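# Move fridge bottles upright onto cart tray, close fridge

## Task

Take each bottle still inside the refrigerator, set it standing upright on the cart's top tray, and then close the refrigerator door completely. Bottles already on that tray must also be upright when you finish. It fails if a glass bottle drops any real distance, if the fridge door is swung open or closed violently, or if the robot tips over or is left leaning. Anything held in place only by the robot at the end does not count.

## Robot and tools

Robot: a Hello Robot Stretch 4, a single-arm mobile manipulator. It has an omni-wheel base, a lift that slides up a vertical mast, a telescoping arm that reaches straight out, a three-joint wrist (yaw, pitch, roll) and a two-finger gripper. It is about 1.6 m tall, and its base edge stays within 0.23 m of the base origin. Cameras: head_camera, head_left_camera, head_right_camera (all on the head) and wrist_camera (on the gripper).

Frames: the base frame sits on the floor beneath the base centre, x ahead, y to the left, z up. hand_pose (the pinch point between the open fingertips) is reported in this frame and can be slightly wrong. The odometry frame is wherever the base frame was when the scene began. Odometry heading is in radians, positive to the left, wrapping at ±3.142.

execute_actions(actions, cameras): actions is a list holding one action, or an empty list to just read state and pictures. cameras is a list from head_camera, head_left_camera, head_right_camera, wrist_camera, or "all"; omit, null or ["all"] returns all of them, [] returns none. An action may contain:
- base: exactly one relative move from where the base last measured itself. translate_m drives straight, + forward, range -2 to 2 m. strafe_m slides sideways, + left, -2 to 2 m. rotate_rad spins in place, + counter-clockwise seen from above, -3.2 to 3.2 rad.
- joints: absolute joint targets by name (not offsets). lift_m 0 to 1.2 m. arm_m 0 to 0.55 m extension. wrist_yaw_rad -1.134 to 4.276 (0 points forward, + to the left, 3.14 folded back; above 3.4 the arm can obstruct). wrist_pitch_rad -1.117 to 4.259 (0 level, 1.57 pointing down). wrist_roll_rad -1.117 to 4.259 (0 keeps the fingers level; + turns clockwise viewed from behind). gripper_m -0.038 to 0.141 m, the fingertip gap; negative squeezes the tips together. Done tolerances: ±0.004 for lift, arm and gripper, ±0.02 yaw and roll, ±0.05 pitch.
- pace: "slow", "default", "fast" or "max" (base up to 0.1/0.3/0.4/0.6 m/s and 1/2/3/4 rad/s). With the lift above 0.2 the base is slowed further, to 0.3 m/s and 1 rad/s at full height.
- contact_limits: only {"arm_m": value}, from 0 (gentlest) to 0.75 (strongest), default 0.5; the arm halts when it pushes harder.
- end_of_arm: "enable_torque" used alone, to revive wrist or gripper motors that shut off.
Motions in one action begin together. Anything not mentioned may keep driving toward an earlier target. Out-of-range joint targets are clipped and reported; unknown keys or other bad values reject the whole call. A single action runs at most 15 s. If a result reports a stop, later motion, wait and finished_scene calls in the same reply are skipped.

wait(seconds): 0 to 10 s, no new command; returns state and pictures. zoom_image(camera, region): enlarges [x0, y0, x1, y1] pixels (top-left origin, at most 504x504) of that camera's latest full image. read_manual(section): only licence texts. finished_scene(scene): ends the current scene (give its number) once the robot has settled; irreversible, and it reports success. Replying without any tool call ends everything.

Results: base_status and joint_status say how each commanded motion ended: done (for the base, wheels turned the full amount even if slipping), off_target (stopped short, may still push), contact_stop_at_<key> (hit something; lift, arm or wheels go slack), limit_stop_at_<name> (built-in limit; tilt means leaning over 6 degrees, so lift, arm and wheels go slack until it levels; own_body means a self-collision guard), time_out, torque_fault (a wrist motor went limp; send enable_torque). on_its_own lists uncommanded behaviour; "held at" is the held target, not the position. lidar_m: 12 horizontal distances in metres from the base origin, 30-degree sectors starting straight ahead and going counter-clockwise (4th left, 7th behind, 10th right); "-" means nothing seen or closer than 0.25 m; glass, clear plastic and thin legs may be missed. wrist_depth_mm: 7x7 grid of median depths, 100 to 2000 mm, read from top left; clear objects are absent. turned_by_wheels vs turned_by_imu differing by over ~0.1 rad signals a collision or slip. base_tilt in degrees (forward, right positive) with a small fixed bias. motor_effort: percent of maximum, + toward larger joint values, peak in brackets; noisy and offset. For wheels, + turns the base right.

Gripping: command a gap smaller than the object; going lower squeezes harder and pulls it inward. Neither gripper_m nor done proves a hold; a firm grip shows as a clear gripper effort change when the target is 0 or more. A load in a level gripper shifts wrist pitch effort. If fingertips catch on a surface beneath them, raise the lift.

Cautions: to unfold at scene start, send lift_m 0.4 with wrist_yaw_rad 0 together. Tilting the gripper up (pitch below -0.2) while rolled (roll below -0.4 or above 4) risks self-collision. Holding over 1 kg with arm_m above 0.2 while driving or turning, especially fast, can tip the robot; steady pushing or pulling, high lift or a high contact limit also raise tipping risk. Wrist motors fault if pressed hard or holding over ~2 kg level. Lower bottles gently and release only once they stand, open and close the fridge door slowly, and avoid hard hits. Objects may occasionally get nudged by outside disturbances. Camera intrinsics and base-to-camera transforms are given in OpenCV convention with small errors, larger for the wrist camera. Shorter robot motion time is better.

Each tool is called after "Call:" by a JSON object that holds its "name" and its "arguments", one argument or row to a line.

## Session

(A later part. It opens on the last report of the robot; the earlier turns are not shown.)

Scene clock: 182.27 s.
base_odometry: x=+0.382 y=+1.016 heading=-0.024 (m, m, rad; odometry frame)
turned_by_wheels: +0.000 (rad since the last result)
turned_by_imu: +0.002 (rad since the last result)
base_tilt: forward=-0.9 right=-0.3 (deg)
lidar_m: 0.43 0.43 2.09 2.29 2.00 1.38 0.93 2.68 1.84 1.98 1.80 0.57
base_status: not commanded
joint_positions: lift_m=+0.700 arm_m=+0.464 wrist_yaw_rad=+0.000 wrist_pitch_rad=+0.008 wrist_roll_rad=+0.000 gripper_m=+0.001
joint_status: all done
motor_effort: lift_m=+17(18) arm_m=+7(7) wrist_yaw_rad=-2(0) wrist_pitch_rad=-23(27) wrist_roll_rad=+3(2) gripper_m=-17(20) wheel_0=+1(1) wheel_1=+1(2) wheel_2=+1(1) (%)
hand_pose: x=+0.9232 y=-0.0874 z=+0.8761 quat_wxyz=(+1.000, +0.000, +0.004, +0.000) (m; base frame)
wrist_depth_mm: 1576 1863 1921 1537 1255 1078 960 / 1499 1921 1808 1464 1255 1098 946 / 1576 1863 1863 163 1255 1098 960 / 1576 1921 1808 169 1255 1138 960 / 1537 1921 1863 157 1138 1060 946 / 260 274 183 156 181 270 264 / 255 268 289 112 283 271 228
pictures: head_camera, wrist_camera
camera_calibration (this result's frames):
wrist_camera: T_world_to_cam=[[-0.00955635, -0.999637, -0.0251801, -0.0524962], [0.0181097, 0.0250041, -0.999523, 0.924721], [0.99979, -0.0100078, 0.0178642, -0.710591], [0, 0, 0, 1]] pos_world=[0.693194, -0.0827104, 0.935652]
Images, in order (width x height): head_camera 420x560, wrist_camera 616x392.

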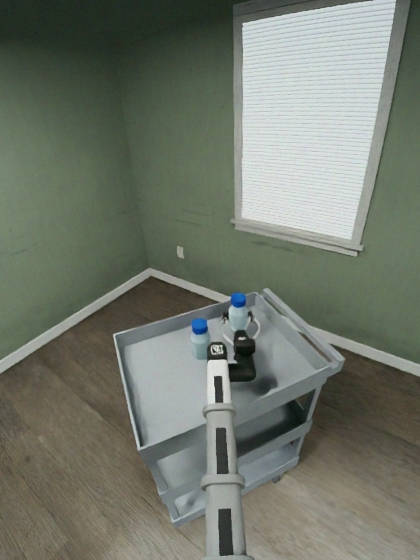

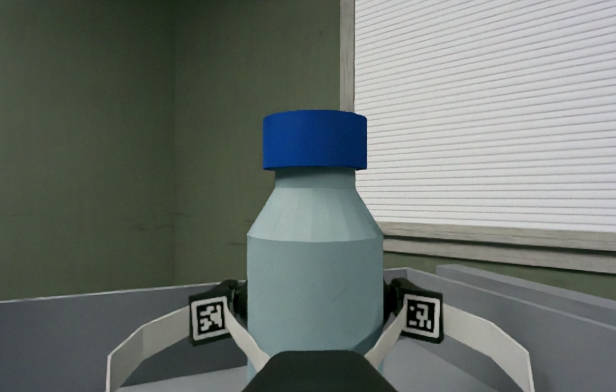

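Call:
{"name": "execute_actions", "arguments": {
  "actions": [
    {"joints": {"lift_m": 0.674}, "pace": "slow"}
  ],
  "cameras": ["wrist_camera"]
}}

Scene clock: 187.30 s.
base_odometry: x=+0.382 y=+1.016 heading=-0.024 (m, m, rad; odometry frame)
turned_by_wheels: +0.000 (rad since the last result)
turned_by_imu: +0.002 (rad since the last result)
base_tilt: forward=-0.9 right=-0.4 (deg)
lidar_m: 0.45 0.42 2.12 2.28 2.02 1.41 0.92 2.69 1.82 1.96 1.80 0.56
base_status: not commanded
joint_positions: lift_m=+0.674 arm_m=+0.464 wrist_yaw_rad=+0.000 wrist_pitch_rad=+0.008 wrist_roll_rad=+0.000 gripper_m=+0.001
joint_status: all done
on_its_own: wrist_pitch_rad is at rest, and its effort (-25) is outside its rest range (-23 to +23)
motor_effort: lift_m=+18(19) arm_m=+7(7) wrist_yaw_rad=+0(0) wrist_pitch_rad=-25(26) wrist_roll_rad=+1(2) gripper_m=-20(18) wheel_0=+1(1) wheel_1=+1(2) wheel_2=+1(1) (%)
hand_pose: x=+0.9232 y=-0.0874 z=+0.8501 quat_wxyz=(+1.000, +0.000, +0.004, +0.000) (m; base frame)
wrist_depth_mm: 1576 1863 1808 1537 1205 1078 976 / 1537 1808 1863 1499 1281 1098 976 / 1576 1921 1921 164 1281 1078 976 / 1576 1921 1863 169 1205 1078 960 / 1499 1756 301 157 349 319 904 / 255 273 183 156 181 260 228 / 251 237 236 112 231 225 227
pictures: wrist_camera
camera_calibration (this result's frames):
wrist_camera: T_world_to_cam=[[-0.00955603, -0.999637, -0.0251804, -0.0531506], [0.0181185, 0.0250043, -0.999523, 0.898735], [0.99979, -0.0100077, 0.017873, -0.710136], [0, 0, 0, 1]] pos_world=[0.693195, -0.0827104, 0.909661]
Images, in order (width x height): wrist_camera 616x392.

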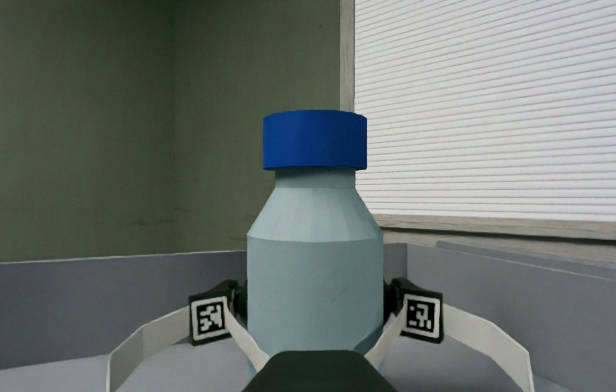

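Call:
{"name": "execute_actions", "arguments": {
  "actions": [
    {"joints": {"lift_m": 0.663}, "pace": "slow"}
  ],
  "cameras": []
}}

Scene clock: 190.60 s.
base_odometry: x=+0.382 y=+1.016 heading=-0.024 (m, m, rad; odometry frame)
turned_by_wheels: +0.000 (rad since the last result)
turned_by_imu: +0.001 (rad since the last result)
base_tilt: forward=-0.9 right=-0.3 (deg)
lidar_m: 0.45 0.44 2.11 2.29 2.01 1.41 0.92 2.64 1.82 1.95 1.79 0.59
base_status: not commanded
joint_positions: lift_m=+0.663 arm_m=+0.464 wrist_yaw_rad=+0.000 wrist_pitch_rad=+0.006 wrist_roll_rad=+0.000 gripper_m=+0.001
joint_status: all done
motor_effort: lift_m=+14(16) arm_m=+7(7) wrist_yaw_rad=+2(1) wrist_pitch_rad=-21(26) wrist_roll_rad=+0(3) gripper_m=-21(24) wheel_0=+1(1) wheel_1=+2(2) wheel_2=+1(1) (%)
hand_pose: x=+0.9231 y=-0.0875 z=+0.8398 quat_wxyz=(+1.000, +0.000, +0.003, +0.000) (m; base frame)
wrist_depth_mm: 1537 1863 1863 1537 1281 1098 960 / 1618 1863 1863 1464 1229 1118 960 / 1618 1863 1921 164 1229 1118 946 / 1537 1863 1808 169 1229 1078 960 / 260 281 303 157 330 304 591 / 255 274 184 156 181 260 228 / 237 220 220 112 215 211 220
pictures: none
No camera images: the call's "cameras" was empty. Leave "cameras" out to get every camera's image.

Call:
{"name": "execute_actions", "arguments": {
  "actions": [
    {"joints": {"gripper_m": 0.11}}
  ],
  "cameras": ["head_camera", "wrist_camera"]
}}

Scene clock: 194.67 s.
base_odometry: x=+0.382 y=+1.016 heading=-0.024 (m, m, rad; odometry frame)
turned_by_wheels: +0.000 (rad since the last result)
turned_by_imu: +0.002 (rad since the last result)
base_tilt: forward=-0.9 right=-0.3 (deg)
lidar_m: 0.45 0.43 2.10 2.30 2.02 1.41 0.93 2.67 1.85 1.97 1.81 0.59
base_status: not commanded
joint_positions: lift_m=+0.663 arm_m=+0.464 wrist_yaw_rad=+0.000 wrist_pitch_rad=+0.003 wrist_roll_rad=+0.000 gripper_m=+0.110
joint_status: all done
motor_effort: lift_m=+15(15) arm_m=+7(7) wrist_yaw_rad=+2(1) wrist_pitch_rad=-11(17) wrist_roll_rad=+1(2) gripper_m=+3(19) wheel_0=+1(1) wheel_1=+2(2) wheel_2=+1(1) (%)
hand_pose: x=+0.9231 y=-0.0875 z=+0.8408 quat_wxyz=(+1.000, +0.000, +0.001, +0.000) (m; base frame)
wrist_depth_mm: 1576 1863 1863 1537 1281 1098 960 / 1576 1863 1808 1537 1229 1098 960 / 1576 1921 1921 198 1229 1078 960 / 1537 1863 1863 196 1255 1098 960 / 263 283 303 185 359 304 904 / 255 271 202 182 198 260 229 / 238 224 238 112 232 225 220
pictures: head_camera, wrist_camera
camera_calibration (this result's frames):
wrist_camera: T_world_to_cam=[[-0.00983184, -0.999628, -0.0254417, -0.0530269], [0.0234564, 0.0252053, -0.999407, 0.884481], [0.999677, -0.0104228, 0.0231998, -0.714357], [0, 0, 0, 1]] pos_world=[0.692858, -0.0827464, 0.899181]
Images, in order (width x height): head_camera 420x560, wrist_camera 616x392.

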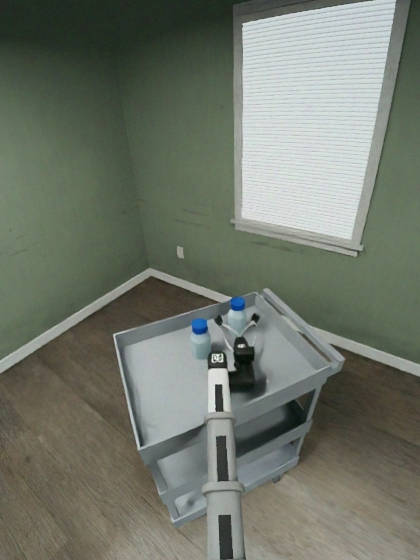

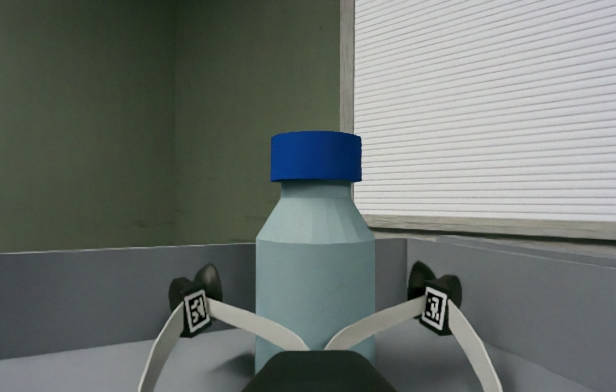

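Call:
{"name": "execute_actions", "arguments": {
  "actions": [
    {"joints": {"lift_m": 0.82, "arm_m": 0.45}}
  ],
  "cameras": []
}}

Call:
{"name": "execute_actions", "arguments": {
  "actions": [
    {"base": {"translate_m": -0.5}, "joints": {"arm_m": 0.0}, "pace": "fast"}
  ],
  "cameras": ["head_camera"]
}}

Scene clock: 201.77 s.
base_odometry: x=+0.382 y=+1.016 heading=-0.024 (m, m, rad; odometry frame)
turned_by_wheels: +0.000 (rad since the last result)
turned_by_imu: +0.002 (rad since the last result)
base_tilt: forward=-0.9 right=-0.3 (deg)
lidar_m: 0.43 0.44 2.12 2.29 2.01 1.39 0.93 2.67 1.83 1.97 1.78 0.57
base_status: not commanded
joint_positions: lift_m=+0.820 arm_m=+0.451 wrist_yaw_rad=+0.000 wrist_pitch_rad=+0.003 wrist_roll_rad=+0.000 gripper_m=+0.110
joint_status: all done
motor_effort: lift_m=+23(24) arm_m=-7(8) wrist_yaw_rad=+0(2) wrist_pitch_rad=-8(9) wrist_roll_rad=+3(3) gripper_m=+1(1) wheel_0=+1(1) wheel_1=+2(2) wheel_2=+1(1) (%)
hand_pose: x=+0.9106 y=-0.0874 z=+0.9971 quat_wxyz=(+1.000, +0.000, +0.001, +0.000) (m; base frame)
wrist_depth_mm: 1618 1808 1863 1499 1281 1098 976 / 1537 1863 1863 1499 1281 1138 976 / 1618 1921 1808 1537 1255 1098 976 / 1537 1808 1808 1464 1281 1098 960 / 1576 1921 1808 1499 1255 1098 976 / 1618 1863 202 1499 216 1042 960 / 1576 1863 1808 112 1229 1042 991
pictures: none
No camera images: the call's "cameras" was empty. Leave "cameras" out to get every camera's image.

Scene clock: 204.47 s.
base_odometry: x=-0.118 y=+1.028 heading=-0.024 (m, m, rad; odometry frame)
turned_by_wheels: +0.000 (rad since the last result)
turned_by_imu: +0.004 (rad since the last result)
base_tilt: forward=-0.9 right=-0.3 (deg)
lidar_m: 0.93 1.25 2.41 2.01 1.02 0.59 0.41 2.36 1.60 1.67 2.20 1.16
base_status: done
joint_positions: lift_m=+0.820 arm_m=+0.001 wrist_yaw_rad=+0.000 wrist_pitch_rad=+0.003 wrist_roll_rad=+0.000 gripper_m=+0.110
joint_status: all done
motor_effort: lift_m=+23(23) arm_m=-7(9) wrist_yaw_rad=+1(0) wrist_pitch_rad=-9(6) wrist_roll_rad=+2(2) gripper_m=-2(2) wheel_0=-1(11) wheel_1=-1(8) wheel_2=-2(13) (%)
hand_pose: x=+0.4606 y=-0.0875 z=+0.9972 quat_wxyz=(+1.000, +0.000, +0.001, +0.000) (m; base frame)
wrist_depth_mm: - - - - - 1863 1661 / - - - - - 1921 1618 / - - - - - 1808 1708 / - - - - - 1863 1537 / - - - 1366 - 1863 1618 / - - 202 820 217 1756 1576 / - - 1205 112 1983 1756 1661
pictures: head_camera
Images, in order (width x height): head_camera 420x560.

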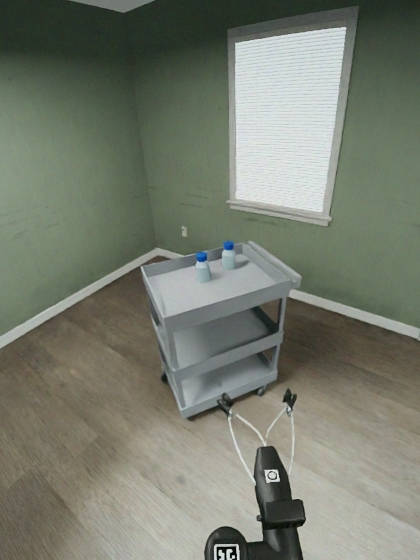

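Call:
{"name": "execute_actions", "arguments": {
  "actions": [
    {"base": {"rotate_rad": 2.494}, "joints": {"lift_m": 0.2, "wrist_pitch_rad": 0.5, "gripper_m": 0.135}}
  ],
  "cameras": ["head_camera", "wrist_camera"]
}}

Scene clock: 216.83 s.
base_odometry: x=-0.118 y=+1.028 heading=+2.469 (m, m, rad; odometry frame)
turned_by_wheels: +2.494 (rad since the last result)
turned_by_imu: +2.550 (rad since the last result)
base_tilt: forward=-0.9 right=-0.3 (deg)
lidar_m: 0.80 0.42 2.21 1.58 1.61 2.24 2.18 0.92 0.95 2.43 2.23 1.04
base_status: done
joint_positions: lift_m=+0.200 arm_m=+0.001 wrist_yaw_rad=+0.000 wrist_pitch_rad=+0.502 wrist_roll_rad=+0.000 gripper_m=+0.135
joint_status: all done
motor_effort: lift_m=+16(23) arm_m=-7(7) wrist_yaw_rad=+1(0) wrist_pitch_rad=-9(9) wrist_roll_rad=+1(3) gripper_m=+2(3) wheel_0=-2(8) wheel_1=-3(7) wheel_2=+0(10) (%)
hand_pose: x=+0.4250 y=-0.0874 z=+0.2397 quat_wxyz=(+0.969, +0.000, +0.248, +0.000) (m; base frame)
wrist_depth_mm: 404 591 976 1138 931 1205 1229 / 404 603 976 1160 917 1281 1336 / 402 591 831 854 809 1255 1255 / 402 603 854 854 831 891 878 / 404 621 683 676 676 676 691 / 407 517 221 554 512 213 559 / 433 466 459 112 466 452 469
pictures: head_camera, wrist_camera
camera_calibration (this result's frames):
wrist_camera: T_world_to_cam=[[-0.0204145, -0.999637, -0.0175576, -0.0705203], [-0.458041, 0.024961, -0.888581, 0.473415], [0.888697, -0.0100979, -0.458384, -0.0397798], [0, 0, 0, 1]] pos_world=[0.250756, -0.0827134, 0.401195]
Images, in order (width x height): head_camera 420x560, wrist_camera 616x392.

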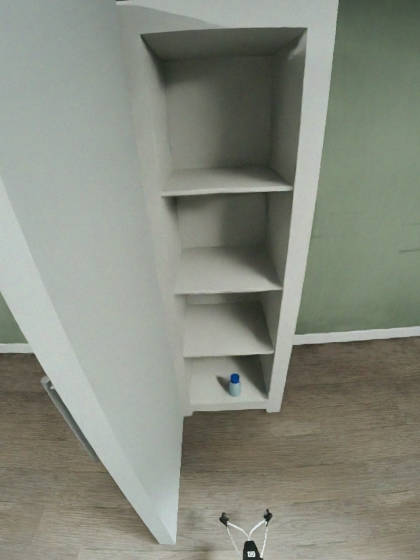

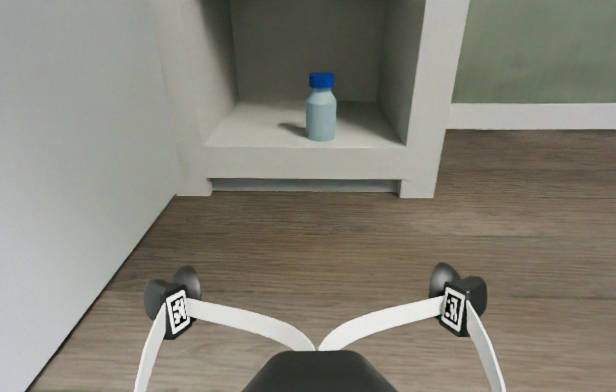

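Call:
{"name": "execute_actions", "arguments": {
  "actions": [
    {"base": {"translate_m": 0.2}, "joints": {"arm_m": 0.32, "lift_m": 0.14}}
  ],
  "cameras": ["head_camera", "wrist_camera"]
}}

Scene clock: 226.03 s.
base_odometry: x=-0.275 y=+1.153 heading=+2.470 (m, m, rad; odometry frame)
turned_by_wheels: +0.000 (rad since the last result)
turned_by_imu: +0.001 (rad since the last result)
base_tilt: forward=-0.9 right=-0.3 (deg)
lidar_m: 0.80 0.29 0.25 2.30 1.63 2.25 1.46 1.07 1.48 2.44 1.93 0.83
base_status: done
joint_positions: lift_m=+0.140 arm_m=+0.319 wrist_yaw_rad=+0.000 wrist_pitch_rad=+0.502 wrist_roll_rad=+0.000 gripper_m=+0.135
joint_status: all done
motor_effort: lift_m=+16(16) arm_m=+7(8) wrist_yaw_rad=+0(2) wrist_pitch_rad=-7(9) wrist_roll_rad=+2(1) gripper_m=+5(2) wheel_0=+0(8) wheel_1=+1(6) wheel_2=+0(11) (%)
hand_pose: x=+0.7426 y=-0.0874 z=+0.1797 quat_wxyz=(+0.969, +0.000, +0.248, +0.000) (m; base frame)
wrist_depth_mm: 343 508 627 621 615 436 304 / 342 504 668 654 654 439 304 / 343 504 661 314 621 436 303 / 342 442 459 324 462 413 303 / 330 359 357 343 357 357 303 / 336 325 220 322 317 213 324 / 368 373 379 112 382 373 351
pictures: head_camera, wrist_camera
camera_calibration (this result's frames):
wrist_camera: T_world_to_cam=[[-0.0203445, -0.999639, -0.0175567, -0.0651243], [-0.458093, 0.0249287, -0.888555, 0.565601], [0.888671, -0.0100347, -0.458435, -0.349516], [0, 0, 0, 1]] pos_world=[0.568378, -0.0827078, 0.341193]
Images, in order (width x height): head_camera 420x560, wrist_camera 616x392.

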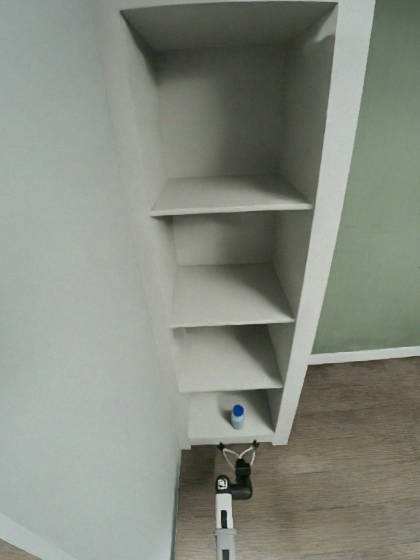

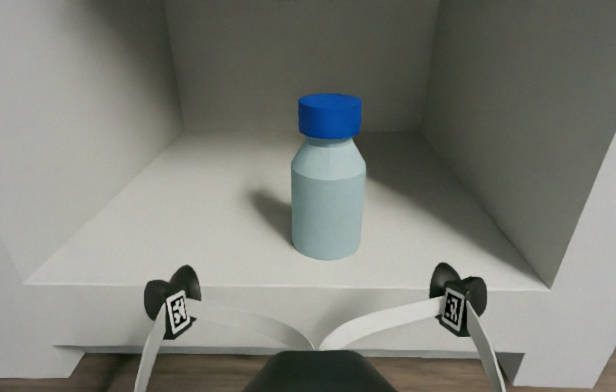

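Call:
{"name": "execute_actions", "arguments": {
  "actions": [
    {"joints": {"arm_m": 0.478, "wrist_yaw_rad": -0.05, "lift_m": 0.13}, "contact_limits": {"arm_m": 0.15}}
  ],
  "cameras": ["wrist_camera"]
}}

Scene clock: 233.53 s.
base_odometry: x=-0.275 y=+1.153 heading=+2.470 (m, m, rad; odometry frame)
turned_by_wheels: +0.000 (rad since the last result)
turned_by_imu: +0.002 (rad since the last result)
base_tilt: forward=-0.9 right=-0.3 (deg)
lidar_m: 0.79 0.29 0.27 2.26 1.63 2.24 1.40 1.11 1.46 2.43 1.97 0.83
base_status: not commanded
joint_positions: lift_m=+0.130 arm_m=+0.477 wrist_yaw_rad=-0.050 wrist_pitch_rad=+0.502 wrist_roll_rad=+0.000 gripper_m=+0.135
joint_status: all done
motor_effort: lift_m=+16(16) arm_m=+7(10) wrist_yaw_rad=+0(5) wrist_pitch_rad=-5(7) wrist_roll_rad=+1(2) gripper_m=+2(2) wheel_0=+1(1) wheel_1=+2(1) wheel_2=+0(0) (%)
contact_limits: arm_m 0.15
hand_pose: x=+0.8959 y=-0.0999 z=+0.1697 quat_wxyz=(+0.968, +0.006, +0.248, -0.024) (m; base frame)
wrist_depth_mm: 377 473 469 484 480 384 277 / 375 504 512 517 521 384 277 / 370 530 544 187 549 387 276 / 368 442 442 151 421 387 277 / 338 340 340 167 327 342 278 / 279 270 202 168 215 213 266 / 236 235 235 112 231 229 236
pictures: wrist_camera
camera_calibration (this result's frames):
wrist_camera: T_world_to_cam=[[-0.070313, -0.99737, -0.0175553, -0.0297228], [-0.456321, 0.0478094, -0.88853, 0.627928], [0.887033, -0.0544643, -0.458483, -0.493418], [0, 0, 0, 1]] pos_world=[0.722125, -0.0865392, 0.331187]
Images, in order (width x height): wrist_camera 616x392.

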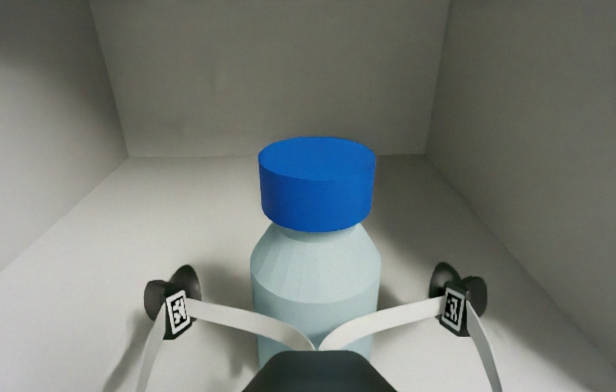

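Call:
{"name": "execute_actions", "arguments": {
  "actions": [
    {"joints": {"gripper_m": 0.0}}
  ],
  "cameras": ["wrist_camera"]
}}

Call:
{"name": "execute_actions", "arguments": {
  "actions": [
    {"joints": {"lift_m": 0.16}, "pace": "slow"}
  ],
  "cameras": ["wrist_camera", "head_camera"]
}}

Scene clock: 239.27 s.
base_odometry: x=-0.275 y=+1.153 heading=+2.470 (m, m, rad; odometry frame)
turned_by_wheels: +0.000 (rad since the last result)
turned_by_imu: +0.002 (rad since the last result)
base_tilt: forward=-0.9 right=-0.3 (deg)
lidar_m: 0.80 0.30 0.25 2.30 1.64 2.21 1.43 1.08 1.45 2.42 1.92 0.83
base_status: not commanded
joint_positions: lift_m=+0.130 arm_m=+0.477 wrist_yaw_rad=-0.050 wrist_pitch_rad=+0.507 wrist_roll_rad=+0.000 gripper_m=+0.001
joint_status: all done
motor_effort: lift_m=+18(17) arm_m=+7(7) wrist_yaw_rad=+0(1) wrist_pitch_rad=-22(22) wrist_roll_rad=+3(2) gripper_m=-21(21) wheel_0=+1(1) wheel_1=+2(2) wheel_2=+0(0) (%)
hand_pose: x=+0.8952 y=-0.0999 z=+0.1683 quat_wxyz=(+0.968, +0.006, +0.251, -0.024) (m; base frame)
wrist_depth_mm: 377 473 477 477 484 384 276 / 373 500 508 508 517 384 276 / 370 525 539 160 535 387 278 / 368 430 430 127 407 384 278 / 334 334 332 144 320 332 278 / 274 273 180 144 176 273 264 / 231 218 224 112 225 218 231
pictures: wrist_camera
camera_calibration (this result's frames):
wrist_camera: T_world_to_cam=[[-0.070333, -0.997371, -0.0174508, -0.0297416], [-0.460814, 0.0480015, -0.886198, 0.630029], [0.884706, -0.0542874, -0.462978, -0.490613], [0, 0, 0, 1]] pos_world=[0.722282, -0.0865398, 0.330669]
Images, in order (width x height): wrist_camera 616x392.

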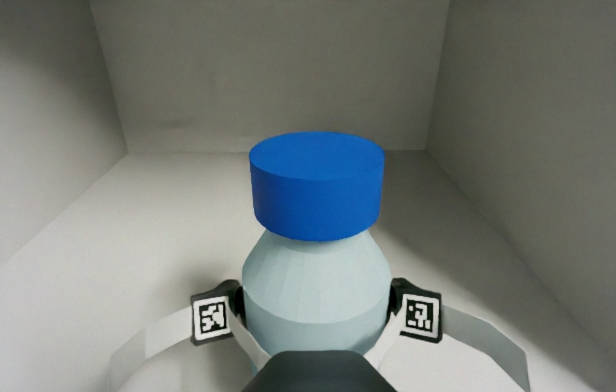

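Scene clock: 240.33 s.
base_odometry: x=-0.275 y=+1.153 heading=+2.470 (m, m, rad; odometry frame)
turned_by_wheels: +0.000 (rad since the last result)
turned_by_imu: +0.000 (rad since the last result)
base_tilt: forward=-0.9 right=-0.4 (deg)
lidar_m: 0.81 0.30 0.26 2.28 1.62 2.26 1.43 1.09 1.49 2.43 1.95 0.83
base_status: not commanded
joint_positions: lift_m=+0.160 arm_m=+0.477 wrist_yaw_rad=-0.050 wrist_pitch_rad=+0.507 wrist_roll_rad=+0.000 gripper_m=+0.001
joint_status: all done
motor_effort: lift_m=+26(27) arm_m=+6(6) wrist_yaw_rad=+0(1) wrist_pitch_rad=-21(24) wrist_roll_rad=+2(1) gripper_m=-19(19) wheel_0=+1(0) wheel_1=+2(2) wheel_2=+0(0) (%)
hand_pose: x=+0.8952 y=-0.0999 z=+0.1976 quat_wxyz=(+0.968, +0.006, +0.251, -0.024) (m; base frame)
wrist_depth_mm: 377 473 469 480 484 387 274 / 373 500 508 512 517 387 278 / 370 530 544 159 539 387 276 / 368 488 496 127 466 387 277 / 353 382 382 144 368 368 279 / 315 314 180 144 176 312 279 / 266 250 257 112 257 251 258
pictures: head_camera, wrist_camera
camera_calibration (this result's frames):
wrist_camera: T_world_to_cam=[[-0.0703334, -0.997371, -0.0174508, -0.0292294], [-0.460823, 0.0480022, -0.886193, 0.65602], [0.884701, -0.0542872, -0.462988, -0.477033], [0, 0, 0, 1]] pos_world=[0.722284, -0.0865398, 0.35999]
Images, in order (width x height): head_camera 420x560, wrist_camera 616x392.

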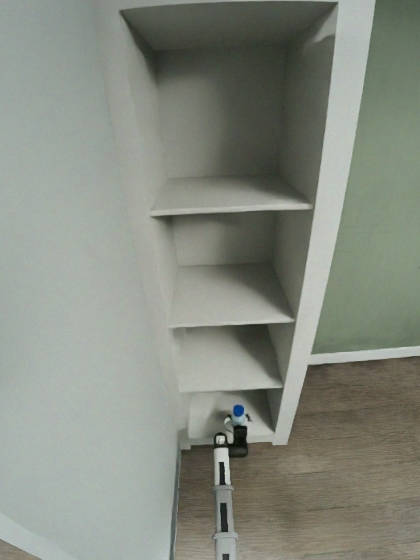

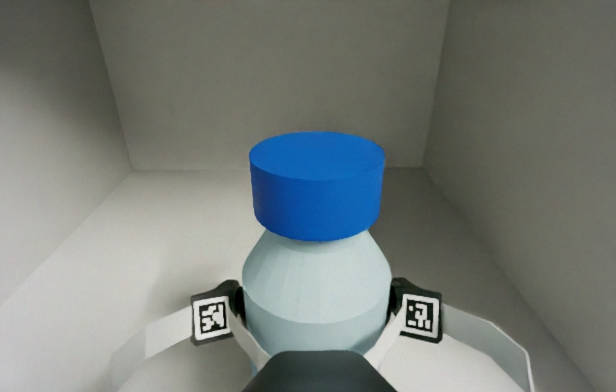

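Call:
{"name": "execute_actions", "arguments": {
  "actions": [
    {"base": {"translate_m": -0.2}, "joints": {"arm_m": 0.05, "wrist_yaw_rad": 0}}
  ],
  "cameras": []
}}

Call:
{"name": "execute_actions", "arguments": {
  "actions": [
    {"base": {"rotate_rad": -2.28}, "joints": {"lift_m": 0.95, "arm_m": 0.0}, "pace": "slow"}
  ],
  "cameras": ["head_camera", "wrist_camera"]
}}

Scene clock: 259.23 s.
base_odometry: x=-0.118 y=+1.028 heading=+2.469 (m, m, rad; odometry frame)
turned_by_wheels: +0.000 (rad since the last result)
turned_by_imu: +0.003 (rad since the last result)
base_tilt: forward=-0.9 right=-0.3 (deg)
lidar_m: 0.46 0.43 2.23 1.57 1.60 2.25 2.18 0.96 0.94 2.42 2.19 1.02
base_status: done
joint_positions: lift_m=+0.160 arm_m=+0.051 wrist_yaw_rad=+0.000 wrist_pitch_rad=+0.507 wrist_roll_rad=+0.000 gripper_m=+0.001
joint_status: all done
motor_effort: lift_m=+26(26) arm_m=-7(11) wrist_yaw_rad=+1(8) wrist_pitch_rad=-23(22) wrist_roll_rad=+2(4) gripper_m=-20(21) wheel_0=-2(3) wheel_1=-2(5) wheel_2=+1(10) (%)
hand_pose: x=+0.4743 y=-0.0875 z=+0.1976 quat_wxyz=(+0.968, +0.000, +0.251, +0.000) (m; base frame)
wrist_depth_mm: 404 585 991 1078 931 1160 1182 / 404 597 931 1098 917 1255 1255 / 402 597 768 159 768 1098 1098 / 402 591 778 127 723 778 768 / 402 580 603 144 569 597 597 / 407 492 180 144 177 488 492 / 413 392 399 112 397 387 410
pictures: none
No camera images: the call's "cameras" was empty. Leave "cameras" out to get every camera's image.

Scene clock: 265.53 s.
base_odometry: x=-0.118 y=+1.028 heading=+0.190 (m, m, rad; odometry frame)
turned_by_wheels: -2.279 (rad since the last result)
turned_by_imu: -2.327 (rad since the last result)
base_tilt: forward=-0.9 right=-0.3 (deg)
lidar_m: 0.40 2.43 2.44 1.77 1.00 0.42 0.45 2.33 1.57 1.88 2.17 1.03
base_status: done
joint_positions: lift_m=+0.950 arm_m=+0.001 wrist_yaw_rad=+0.000 wrist_pitch_rad=+0.507 wrist_roll_rad=+0.000 gripper_m=+0.001
joint_status: all done
motor_effort: lift_m=+25(25) arm_m=-7(8) wrist_yaw_rad=+1(0) wrist_pitch_rad=-23(23) wrist_roll_rad=+2(3) gripper_m=-20(22) wheel_0=+3(10) wheel_1=+3(7) wheel_2=+1(6) (%)
hand_pose: x=+0.4243 y=-0.0874 z=+0.9876 quat_wxyz=(+0.968, +0.000, +0.251, +0.000) (m; base frame)
wrist_depth_mm: 1808 - - - - 1863 1618 / 1808 - - - - 1921 1708 / 1983 - - 159 1042 946 1661 / - - - 127 820 1983 1756 / 1983 1983 1983 144 1078 1138 1863 / 1618 1576 180 144 176 1464 1576 / 1336 1281 1308 112 1160 1205 1336
pictures: head_camera, wrist_camera
camera_calibration (this result's frames):
wrist_camera: T_world_to_cam=[[-0.0206568, -0.999634, -0.0174475, -0.0574473], [-0.462649, 0.0250277, -0.886188, 1.13727], [0.886301, -0.0102337, -0.462997, 0.309207], [0, 0, 0, 1]] pos_world=[0.250919, -0.0827252, 1.14999]
Images, in order (width x height): head_camera 420x560, wrist_camera 616x392.

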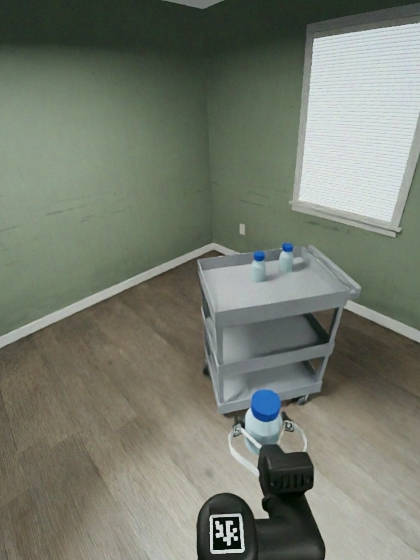

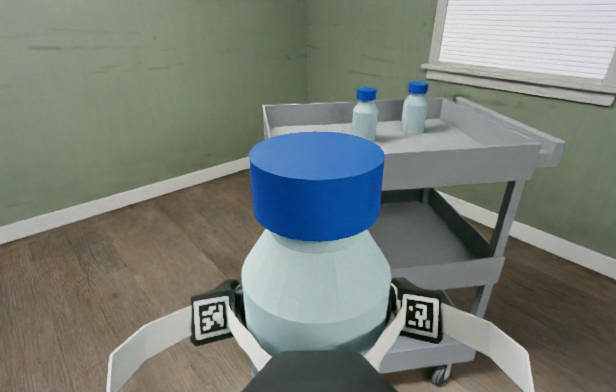

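Call:
{"name": "execute_actions", "arguments": {
  "actions": [
    {"base": {"translate_m": 0.4}, "joints": {"arm_m": 0.33}}
  ],
  "cameras": ["head_camera", "wrist_camera"]
}}

Scene clock: 270.43 s.
base_odometry: x=+0.274 y=+1.104 heading=+0.190 (m, m, rad; odometry frame)
turned_by_wheels: +0.000 (rad since the last result)
turned_by_imu: +0.000 (rad since the last result)
base_tilt: forward=-0.9 right=-0.3 (deg)
lidar_m: 0.52 2.13 2.13 2.06 1.26 0.93 0.81 1.85 1.84 2.13 1.87 0.61
base_status: done
joint_positions: lift_m=+0.950 arm_m=+0.329 wrist_yaw_rad=+0.000 wrist_pitch_rad=+0.507 wrist_roll_rad=+0.000 gripper_m=+0.001
joint_status: all done
motor_effort: lift_m=+25(26) arm_m=+7(6) wrist_yaw_rad=+1(2) wrist_pitch_rad=-22(19) wrist_roll_rad=+3(3) gripper_m=-19(24) wheel_0=+1(4) wheel_1=+1(6) wheel_2=+0(11) (%)
hand_pose: x=+0.7519 y=-0.0874 z=+0.9877 quat_wxyz=(+0.968, +0.000, +0.251, +0.000) (m; base frame)
wrist_depth_mm: 1397 1576 1863 - 1708 1397 1182 / 1499 1618 1921 - 1756 1430 1255 / 1537 1708 - 159 1808 1576 1308 / 1576 1808 - 127 1863 1576 1281 / 1708 1921 517 144 539 480 445 / 1618 1576 180 144 176 449 462 / 1336 1255 387 112 397 382 407
pictures: head_camera, wrist_camera
camera_calibration (this result's frames):
wrist_camera: T_world_to_cam=[[-0.020436, -0.999639, -0.0174523, -0.0507851], [-0.46246, 0.0249276, -0.88629, 1.28886], [0.886405, -0.0100413, -0.462802, 0.018625], [0, 0, 0, 1]] pos_world=[0.578501, -0.0827081, 1.15004]
Images, in order (width x height): head_camera 420x560, wrist_camera 616x392.

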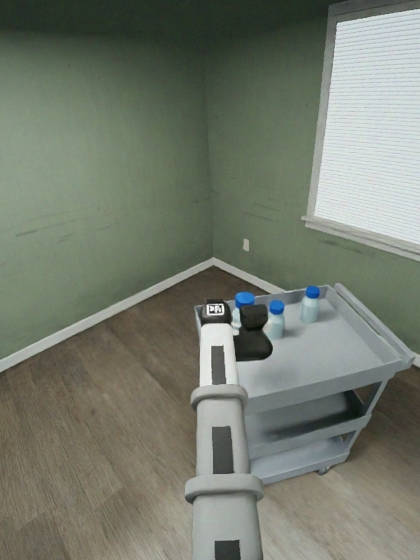

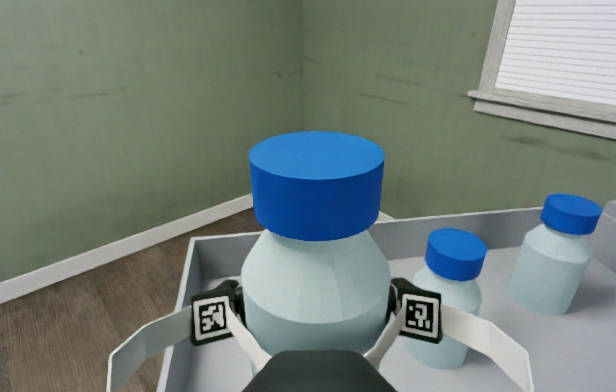

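Call:
{"name": "execute_actions", "arguments": {
  "actions": [
    {"joints": {"lift_m": 0.825}}
  ],
  "cameras": ["head_camera", "wrist_camera"]
}}

Scene clock: 281.70 s.
base_odometry: x=+0.274 y=+1.104 heading=+0.190 (m, m, rad; odometry frame)
turned_by_wheels: +0.000 (rad since the last result)
turned_by_imu: +0.002 (rad since the last result)
base_tilt: forward=-0.9 right=-0.3 (deg)
lidar_m: 0.52 2.11 2.12 2.05 1.27 0.95 0.82 1.88 1.86 2.16 1.91 0.57
base_status: not commanded
joint_positions: lift_m=+0.825 arm_m=+0.329 wrist_yaw_rad=+0.000 wrist_pitch_rad=+0.507 wrist_roll_rad=+0.000 gripper_m=+0.001
joint_status: all done
on_its_own: wrist_pitch_rad is at rest, and its effort (-24) is outside its rest range (-23 to +23)
motor_effort: lift_m=+18(25) arm_m=+6(7) wrist_yaw_rad=+1(0) wrist_pitch_rad=-24(24) wrist_roll_rad=+1(1) gripper_m=-24(16) wheel_0=+1(1) wheel_1=+0(2) wheel_2=+0(0) (%)
hand_pose: x=+0.7519 y=-0.0874 z=+0.8632 quat_wxyz=(+0.968, +0.000, +0.251, +0.000) (m; base frame)
wrist_depth_mm: 1430 1576 1921 - 1708 1336 1182 / 1430 1661 1921 - 1756 1430 1255 / 1537 1708 1921 159 496 301 452 / 1576 1808 462 127 442 307 404 / 1618 359 379 144 349 334 382 / 1366 266 181 144 177 310 310 / 1182 198 256 112 256 248 264
pictures: head_camera, wrist_camera
camera_calibration (this result's frames):
wrist_camera: T_world_to_cam=[[-0.0204433, -0.999639, -0.017444, -0.0529608], [-0.46281, 0.0249276, -0.886107, 1.1786], [0.886222, -0.0100417, -0.463153, -0.0385087], [0, 0, 0, 1]] pos_world=[0.578515, -0.0827081, 1.02561]
Images, in order (width x height): head_camera 420x560, wrist_camera 616x392.

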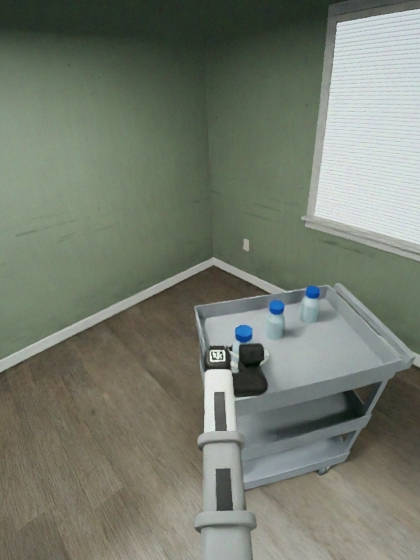

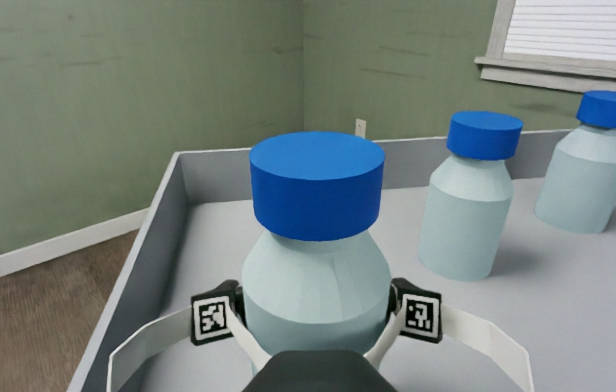

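Call:
{"name": "execute_actions", "arguments": {
  "actions": [
    {"base": {"strafe_m": -0.015}, "joints": {"lift_m": 0.792}, "pace": "slow"}
  ],
  "cameras": ["wrist_camera"]
}}

Scene clock: 287.40 s.
base_odometry: x=+0.277 y=+1.089 heading=+0.190 (m, m, rad; odometry frame)
turned_by_wheels: +0.000 (rad since the last result)
turned_by_imu: +0.001 (rad since the last result)
base_tilt: forward=-0.9 right=-0.3 (deg)
lidar_m: 0.52 2.13 2.14 2.09 1.27 0.96 0.82 1.86 1.86 2.08 1.89 0.58
base_status: done
joint_positions: lift_m=+0.792 arm_m=+0.329 wrist_yaw_rad=+0.000 wrist_pitch_rad=+0.507 wrist_roll_rad=+0.000 gripper_m=+0.001
joint_status: all done
on_its_own: wrist_pitch_rad is at rest, and its effort (-24) is outside its rest range (-23 to +23)
motor_effort: lift_m=+18(19) arm_m=+7(7) wrist_yaw_rad=+0(0) wrist_pitch_rad=-24(25) wrist_roll_rad=+3(4) gripper_m=-21(24) wheel_0=+1(8) wheel_1=-2(4) wheel_2=+0(2) (%)
hand_pose: x=+0.7519 y=-0.0874 z=+0.8302 quat_wxyz=(+0.968, +0.000, +0.251, +0.000) (m; base frame)
wrist_depth_mm: 1430 1537 1808 - 1618 1366 1182 / 1464 1661 1983 - 1708 310 1255 / 1499 1661 445 160 466 290 384 / 1618 375 421 127 322 307 392 / 1576 294 325 144 312 320 325 / 196 257 180 144 177 267 266 / 170 213 220 112 220 213 225
pictures: wrist_camera
camera_calibration (this result's frames):
wrist_camera: T_world_to_cam=[[-0.0205684, -0.999636, -0.0174467, -0.0534708], [-0.462693, 0.0249866, -0.886166, 1.14939], [0.88628, -0.0101545, -0.463039, -0.0539219], [0, 0, 0, 1]] pos_world=[0.578504, -0.0827182, 0.992648]
Images, in order (width x height): wrist_camera 616x392.

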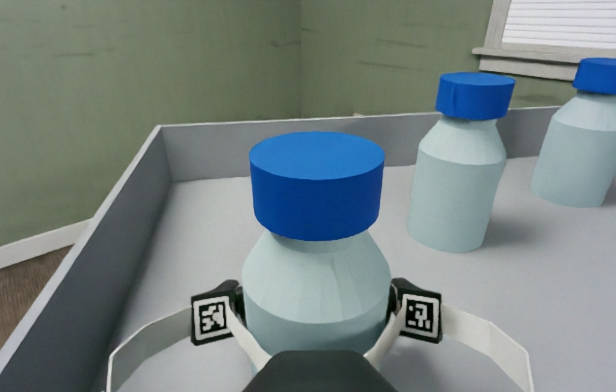

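Call:
{"name": "execute_actions", "arguments": {
  "actions": [
    {"joints": {"gripper_m": 0.11}}
  ],
  "cameras": ["head_camera", "wrist_camera"]
}}

Scene clock: 291.87 s.
base_odometry: x=+0.277 y=+1.089 heading=+0.190 (m, m, rad; odometry frame)
turned_by_wheels: +0.000 (rad since the last result)
turned_by_imu: +0.002 (rad since the last result)
base_tilt: forward=-0.9 right=-0.3 (deg)
lidar_m: 0.50 2.13 2.14 2.07 1.27 0.93 0.79 1.82 1.84 2.10 1.89 0.60
base_status: not commanded
joint_positions: lift_m=+0.792 arm_m=+0.329 wrist_yaw_rad=+0.000 wrist_pitch_rad=+0.502 wrist_roll_rad=+0.000 gripper_m=+0.110
joint_status: all done
motor_effort: lift_m=+18(18) arm_m=+6(7) wrist_yaw_rad=+1(2) wrist_pitch_rad=-4(22) wrist_roll_rad=+1(2) gripper_m=+2(23) wheel_0=+1(1) wheel_1=-2(1) wheel_2=+0(0) (%)
hand_pose: x=+0.7526 y=-0.0875 z=+0.8316 quat_wxyz=(+0.969, +0.000, +0.248, +0.000) (m; base frame)
wrist_depth_mm: 1366 1576 1863 1983 1661 1336 1182 / 1464 1661 1921 - 1756 1336 1229 / 1576 1708 442 172 473 291 382 / 1618 387 433 148 330 307 392 / 1618 297 334 163 319 320 334 / 208 260 195 165 195 262 273 / 172 220 229 112 225 223 231
pictures: head_camera, wrist_camera
camera_calibration (this result's frames):
wrist_camera: T_world_to_cam=[[-0.0208294, -0.999629, -0.0175584, -0.0532318], [-0.457877, 0.0251501, -0.88866, 1.1494], [0.888771, -0.0104707, -0.458231, -0.0598354], [0, 0, 0, 1]] pos_world=[0.578356, -0.0827462, 0.993075]
Images, in order (width x height): head_camera 420x560, wrist_camera 616x392.

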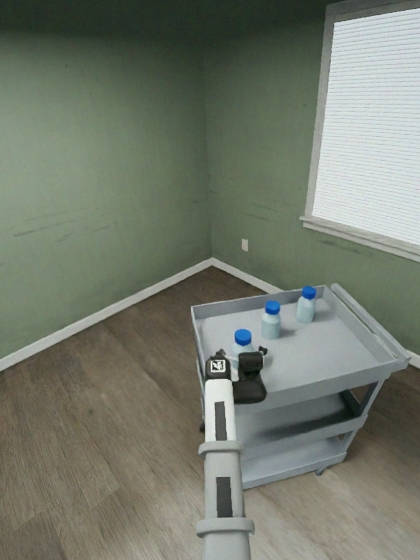

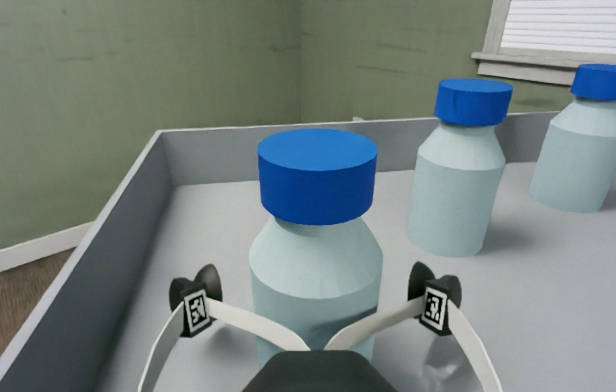

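Call:
{"name": "execute_actions", "arguments": {
  "actions": [
    {"joints": {"lift_m": 0.935, "arm_m": 0.31}}
  ],
  "cameras": []
}}

Call:
{"name": "execute_actions", "arguments": {
  "actions": [
    {"base": {"rotate_rad": 0.268}, "joints": {"arm_m": 0.0}}
  ],
  "cameras": ["head_camera"]
}}

Call:
{"name": "execute_actions", "arguments": {
  "actions": [
    {"base": {"translate_m": -1.15}, "joints": {"lift_m": 0.35, "gripper_m": 0.0, "wrist_pitch_rad": 1.0}}
  ],
  "cameras": ["head_camera", "head_left_camera"]
}}

Scene clock: 331.23 s.
base_odometry: x=+0.277 y=+1.089 heading=+0.190 (m, m, rad; odometry frame)
turned_by_wheels: +0.000 (rad since the last result)
turned_by_imu: +0.002 (rad since the last result)
base_tilt: forward=-0.9 right=-0.3 (deg)
lidar_m: 0.53 2.13 2.15 2.07 1.28 0.92 0.81 1.85 1.84 2.11 1.86 0.58
base_status: not commanded
joint_positions: lift_m=+0.935 arm_m=+0.311 wrist_yaw_rad=+0.000 wrist_pitch_rad=+0.502 wrist_roll_rad=+0.000 gripper_m=+0.110
joint_status: all done
motor_effort: lift_m=+23(25) arm_m=-7(5) wrist_yaw_rad=+0(1) wrist_pitch_rad=-7(8) wrist_roll_rad=+3(1) gripper_m=+1(1) wheel_0=+1(1) wheel_1=-2(2) wheel_2=+0(0) (%)
hand_pose: x=+0.7350 y=-0.0874 z=+0.9741 quat_wxyz=(+0.969, +0.000, +0.248, +0.000) (m; base frame)
wrist_depth_mm: 1397 1576 1921 - 1661 1366 1160 / 1464 1661 1983 - 1756 1464 1229 / 1499 1756 - - 1863 1499 1281 / 1537 1921 - - 1863 1464 569 / 1618 1863 525 549 521 480 496 / 1576 1537 201 469 216 449 469 / 1308 1308 394 112 392 384 397
pictures: none
No camera images: the call's "cameras" was empty. Leave "cameras" out to get every camera's image.

Scene clock: 333.27 s.
base_odometry: x=+0.277 y=+1.089 heading=+0.458 (m, m, rad; odometry frame)
turned_by_wheels: +0.268 (rad since the last result)
turned_by_imu: +0.275 (rad since the last result)
base_tilt: forward=-0.9 right=-0.4 (deg)
lidar_m: 0.53 2.12 2.25 1.89 1.29 0.81 2.69 1.83 1.95 1.93 0.69 0.48
base_status: done
joint_positions: lift_m=+0.935 arm_m=+0.001 wrist_yaw_rad=+0.000 wrist_pitch_rad=+0.502 wrist_roll_rad=+0.000 gripper_m=+0.110
joint_status: all done
motor_effort: lift_m=+23(23) arm_m=-7(4) wrist_yaw_rad=+1(1) wrist_pitch_rad=-7(9) wrist_roll_rad=+2(4) gripper_m=+6(5) wheel_0=+0(7) wheel_1=-2(6) wheel_2=+0(6) (%)
hand_pose: x=+0.4250 y=-0.0874 z=+0.9740 quat_wxyz=(+0.969, +0.000, +0.249, +0.000) (m; base frame)
wrist_depth_mm: 1576 1618 1863 - - 1983 1618 / 1661 1863 - - - 1983 1618 / 1756 1921 - - - - 1618 / 1756 - - - 750 580 668 / 1863 1921 1983 1983 549 530 580 / 1576 1537 202 1576 218 455 473 / 1308 1308 1336 112 389 373 368
pictures: head_camera
Images, in order (width x height): head_camera 420x560.

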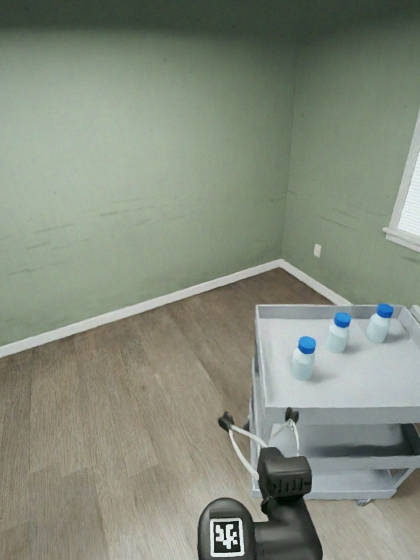

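Scene clock: 338.57 s.
base_odometry: x=-0.755 y=+0.581 heading=+0.458 (m, m, rad; odometry frame)
turned_by_wheels: +0.000 (rad since the last result)
turned_by_imu: +0.009 (rad since the last result)
base_tilt: forward=-0.9 right=-0.3 (deg)
lidar_m: 1.66 0.49 0.43 0.73 1.32 1.42 1.62 1.55 0.98 1.23 2.37 1.70
base_status: done
joint_positions: lift_m=+0.350 arm_m=+0.001 wrist_yaw_rad=+0.000 wrist_pitch_rad=+1.001 wrist_roll_rad=+0.000 gripper_m=+0.000
joint_status: all done
motor_effort: lift_m=+16(23) arm_m=-7(7) wrist_yaw_rad=+2(1) wrist_pitch_rad=-5(9) wrist_roll_rad=+2(2) gripper_m=-4(7) wheel_0=-1(7) wheel_1=-2(6) wheel_2=-2(10) (%)
hand_pose: x=+0.3277 y=-0.0874 z=+0.2855 quat_wxyz=(+0.877, +0.000, +0.480, +0.000) (m; base frame)
wrist_depth_mm: 917 917 917 917 891 891 891 / 788 788 788 788 788 788 798 / 707 691 699 691 691 683 691 / 627 627 621 627 621 627 621 / 569 564 564 564 564 569 559 / 517 517 517 199 500 512 517 / 480 477 462 112 466 466 473
pictures: head_camera, head_left_camera
Images, in order (width x height): head_camera 420x560, head_left_camera 420x672.

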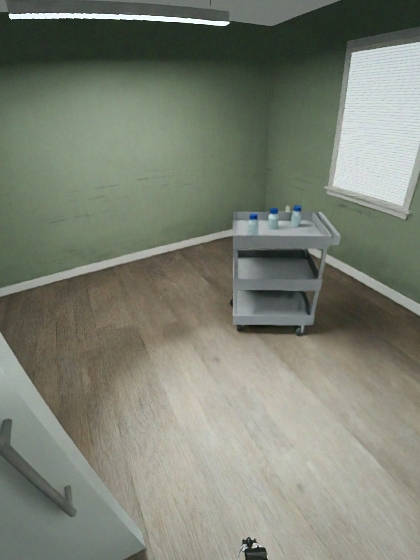

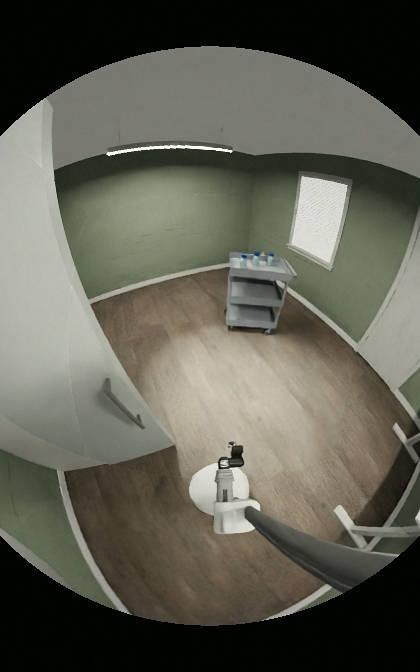

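Call:
{"name": "execute_actions", "arguments": {
  "actions": [
    {"base": {"rotate_rad": 1.23}}
  ],
  "cameras": []
}}

Call:
{"name": "execute_actions", "arguments": {
  "actions": [
    {"joints": {"wrist_pitch_rad": 0.0}}
  ],
  "cameras": ["head_camera", "head_right_camera", "wrist_camera"]
}}

Scene clock: 344.33 s.
base_odometry: x=-0.754 y=+0.581 heading=+1.687 (m, m, rad; odometry frame)
turned_by_wheels: +1.230 (rad since the last result)
turned_by_imu: +1.259 (rad since the last result)
base_tilt: forward=-0.8 right=-0.3 (deg)
lidar_m: 0.56 1.01 1.33 1.58 1.56 1.16 0.96 1.62 2.39 1.68 3.15 0.42
base_status: done
joint_positions: lift_m=+0.350 arm_m=+0.001 wrist_yaw_rad=+0.000 wrist_pitch_rad=+1.001 wrist_roll_rad=+0.000 gripper_m=+0.000
joint_status: not commanded
motor_effort: lift_m=+16(16) arm_m=-7(7) wrist_yaw_rad=+1(1) wrist_pitch_rad=-7(5) wrist_roll_rad=+2(3) gripper_m=-3(5) wheel_0=-3(8) wheel_1=+0(7) wheel_2=+0(9) (%)
hand_pose: x=+0.3277 y=-0.0874 z=+0.2855 quat_wxyz=(+0.877, +0.000, +0.480, +0.000) (m; base frame)
wrist_depth_mm: 904 854 496 362 285 235 208 / 798 788 621 421 319 258 249 / 691 699 699 496 368 291 691 / 627 627 621 615 424 368 621 / 569 564 564 559 521 549 564 / 517 517 512 199 492 512 512 / 477 469 455 112 469 469 473
pictures: none
No camera images: the call's "cameras" was empty. Leave "cameras" out to get every camera's image.

Scene clock: 345.50 s.
base_odometry: x=-0.754 y=+0.581 heading=+1.687 (m, m, rad; odometry frame)
turned_by_wheels: +0.000 (rad since the last result)
turned_by_imu: +0.000 (rad since the last result)
base_tilt: forward=-0.9 right=-0.3 (deg)
lidar_m: 0.55 1.05 1.32 1.55 1.55 1.16 0.97 1.65 2.39 1.65 3.18 0.40
base_status: not commanded
joint_positions: lift_m=+0.350 arm_m=+0.001 wrist_yaw_rad=+0.000 wrist_pitch_rad=+0.003 wrist_roll_rad=+0.000 gripper_m=+0.000
joint_status: all done
motor_effort: lift_m=+16(16) arm_m=-7(7) wrist_yaw_rad=+0(1) wrist_pitch_rad=-9(14) wrist_roll_rad=+2(1) gripper_m=-4(2) wheel_0=-3(3) wheel_1=+0(0) wheel_2=+1(1) (%)
hand_pose: x=+0.4606 y=-0.0874 z=+0.5277 quat_wxyz=(+1.000, +0.000, +0.001, +0.000) (m; base frame)
wrist_depth_mm: 1042 831 488 366 290 242 216 / 1025 842 488 364 291 242 215 / 1025 820 484 366 290 241 216 / 1025 820 488 362 290 239 216 / 1025 820 480 362 286 239 215 / 1042 809 477 198 264 240 213 / 1008 809 421 112 279 229 213
pictures: head_camera, head_right_camera, wrist_camera
camera_calibration (this result's frames):
wrist_camera: T_world_to_cam=[[-0.00961611, -0.999636, -0.0252195, -0.065696], [0.0232119, 0.0249907, -0.999418, 0.582436], [0.999684, -0.0101959, 0.0229632, -0.244545], [0, 0, 0, 1]] pos_world=[0.230317, -0.0827209, 0.586056]
Images, in order (width x height): head_camera 420x560, head_right_camera 420x672, wrist_camera 616x392.

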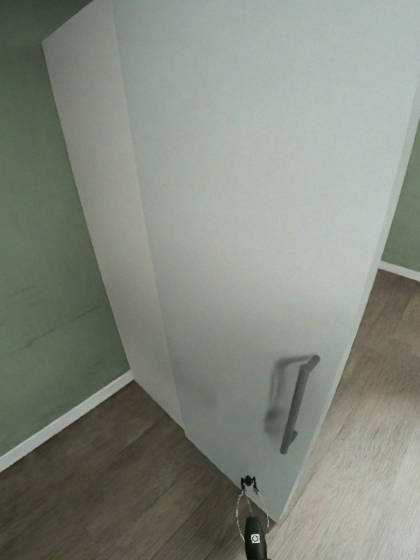

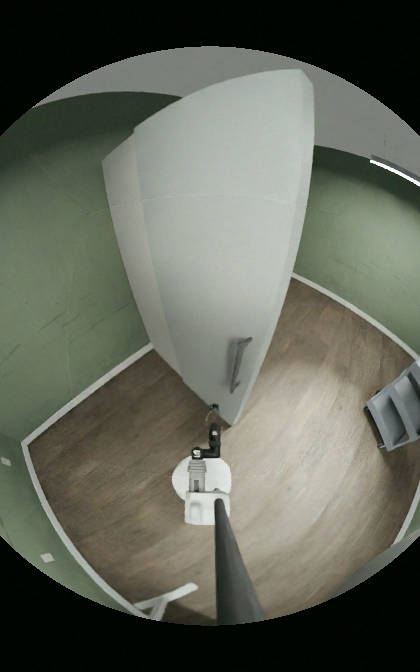

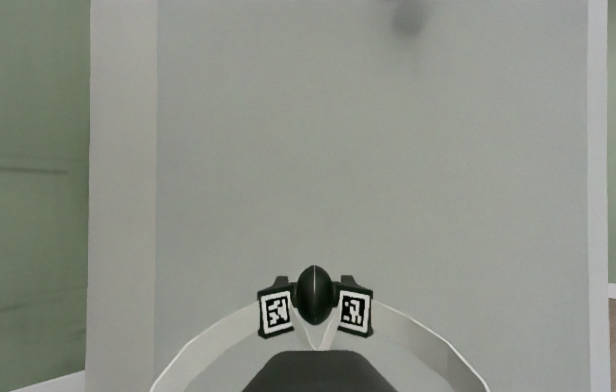

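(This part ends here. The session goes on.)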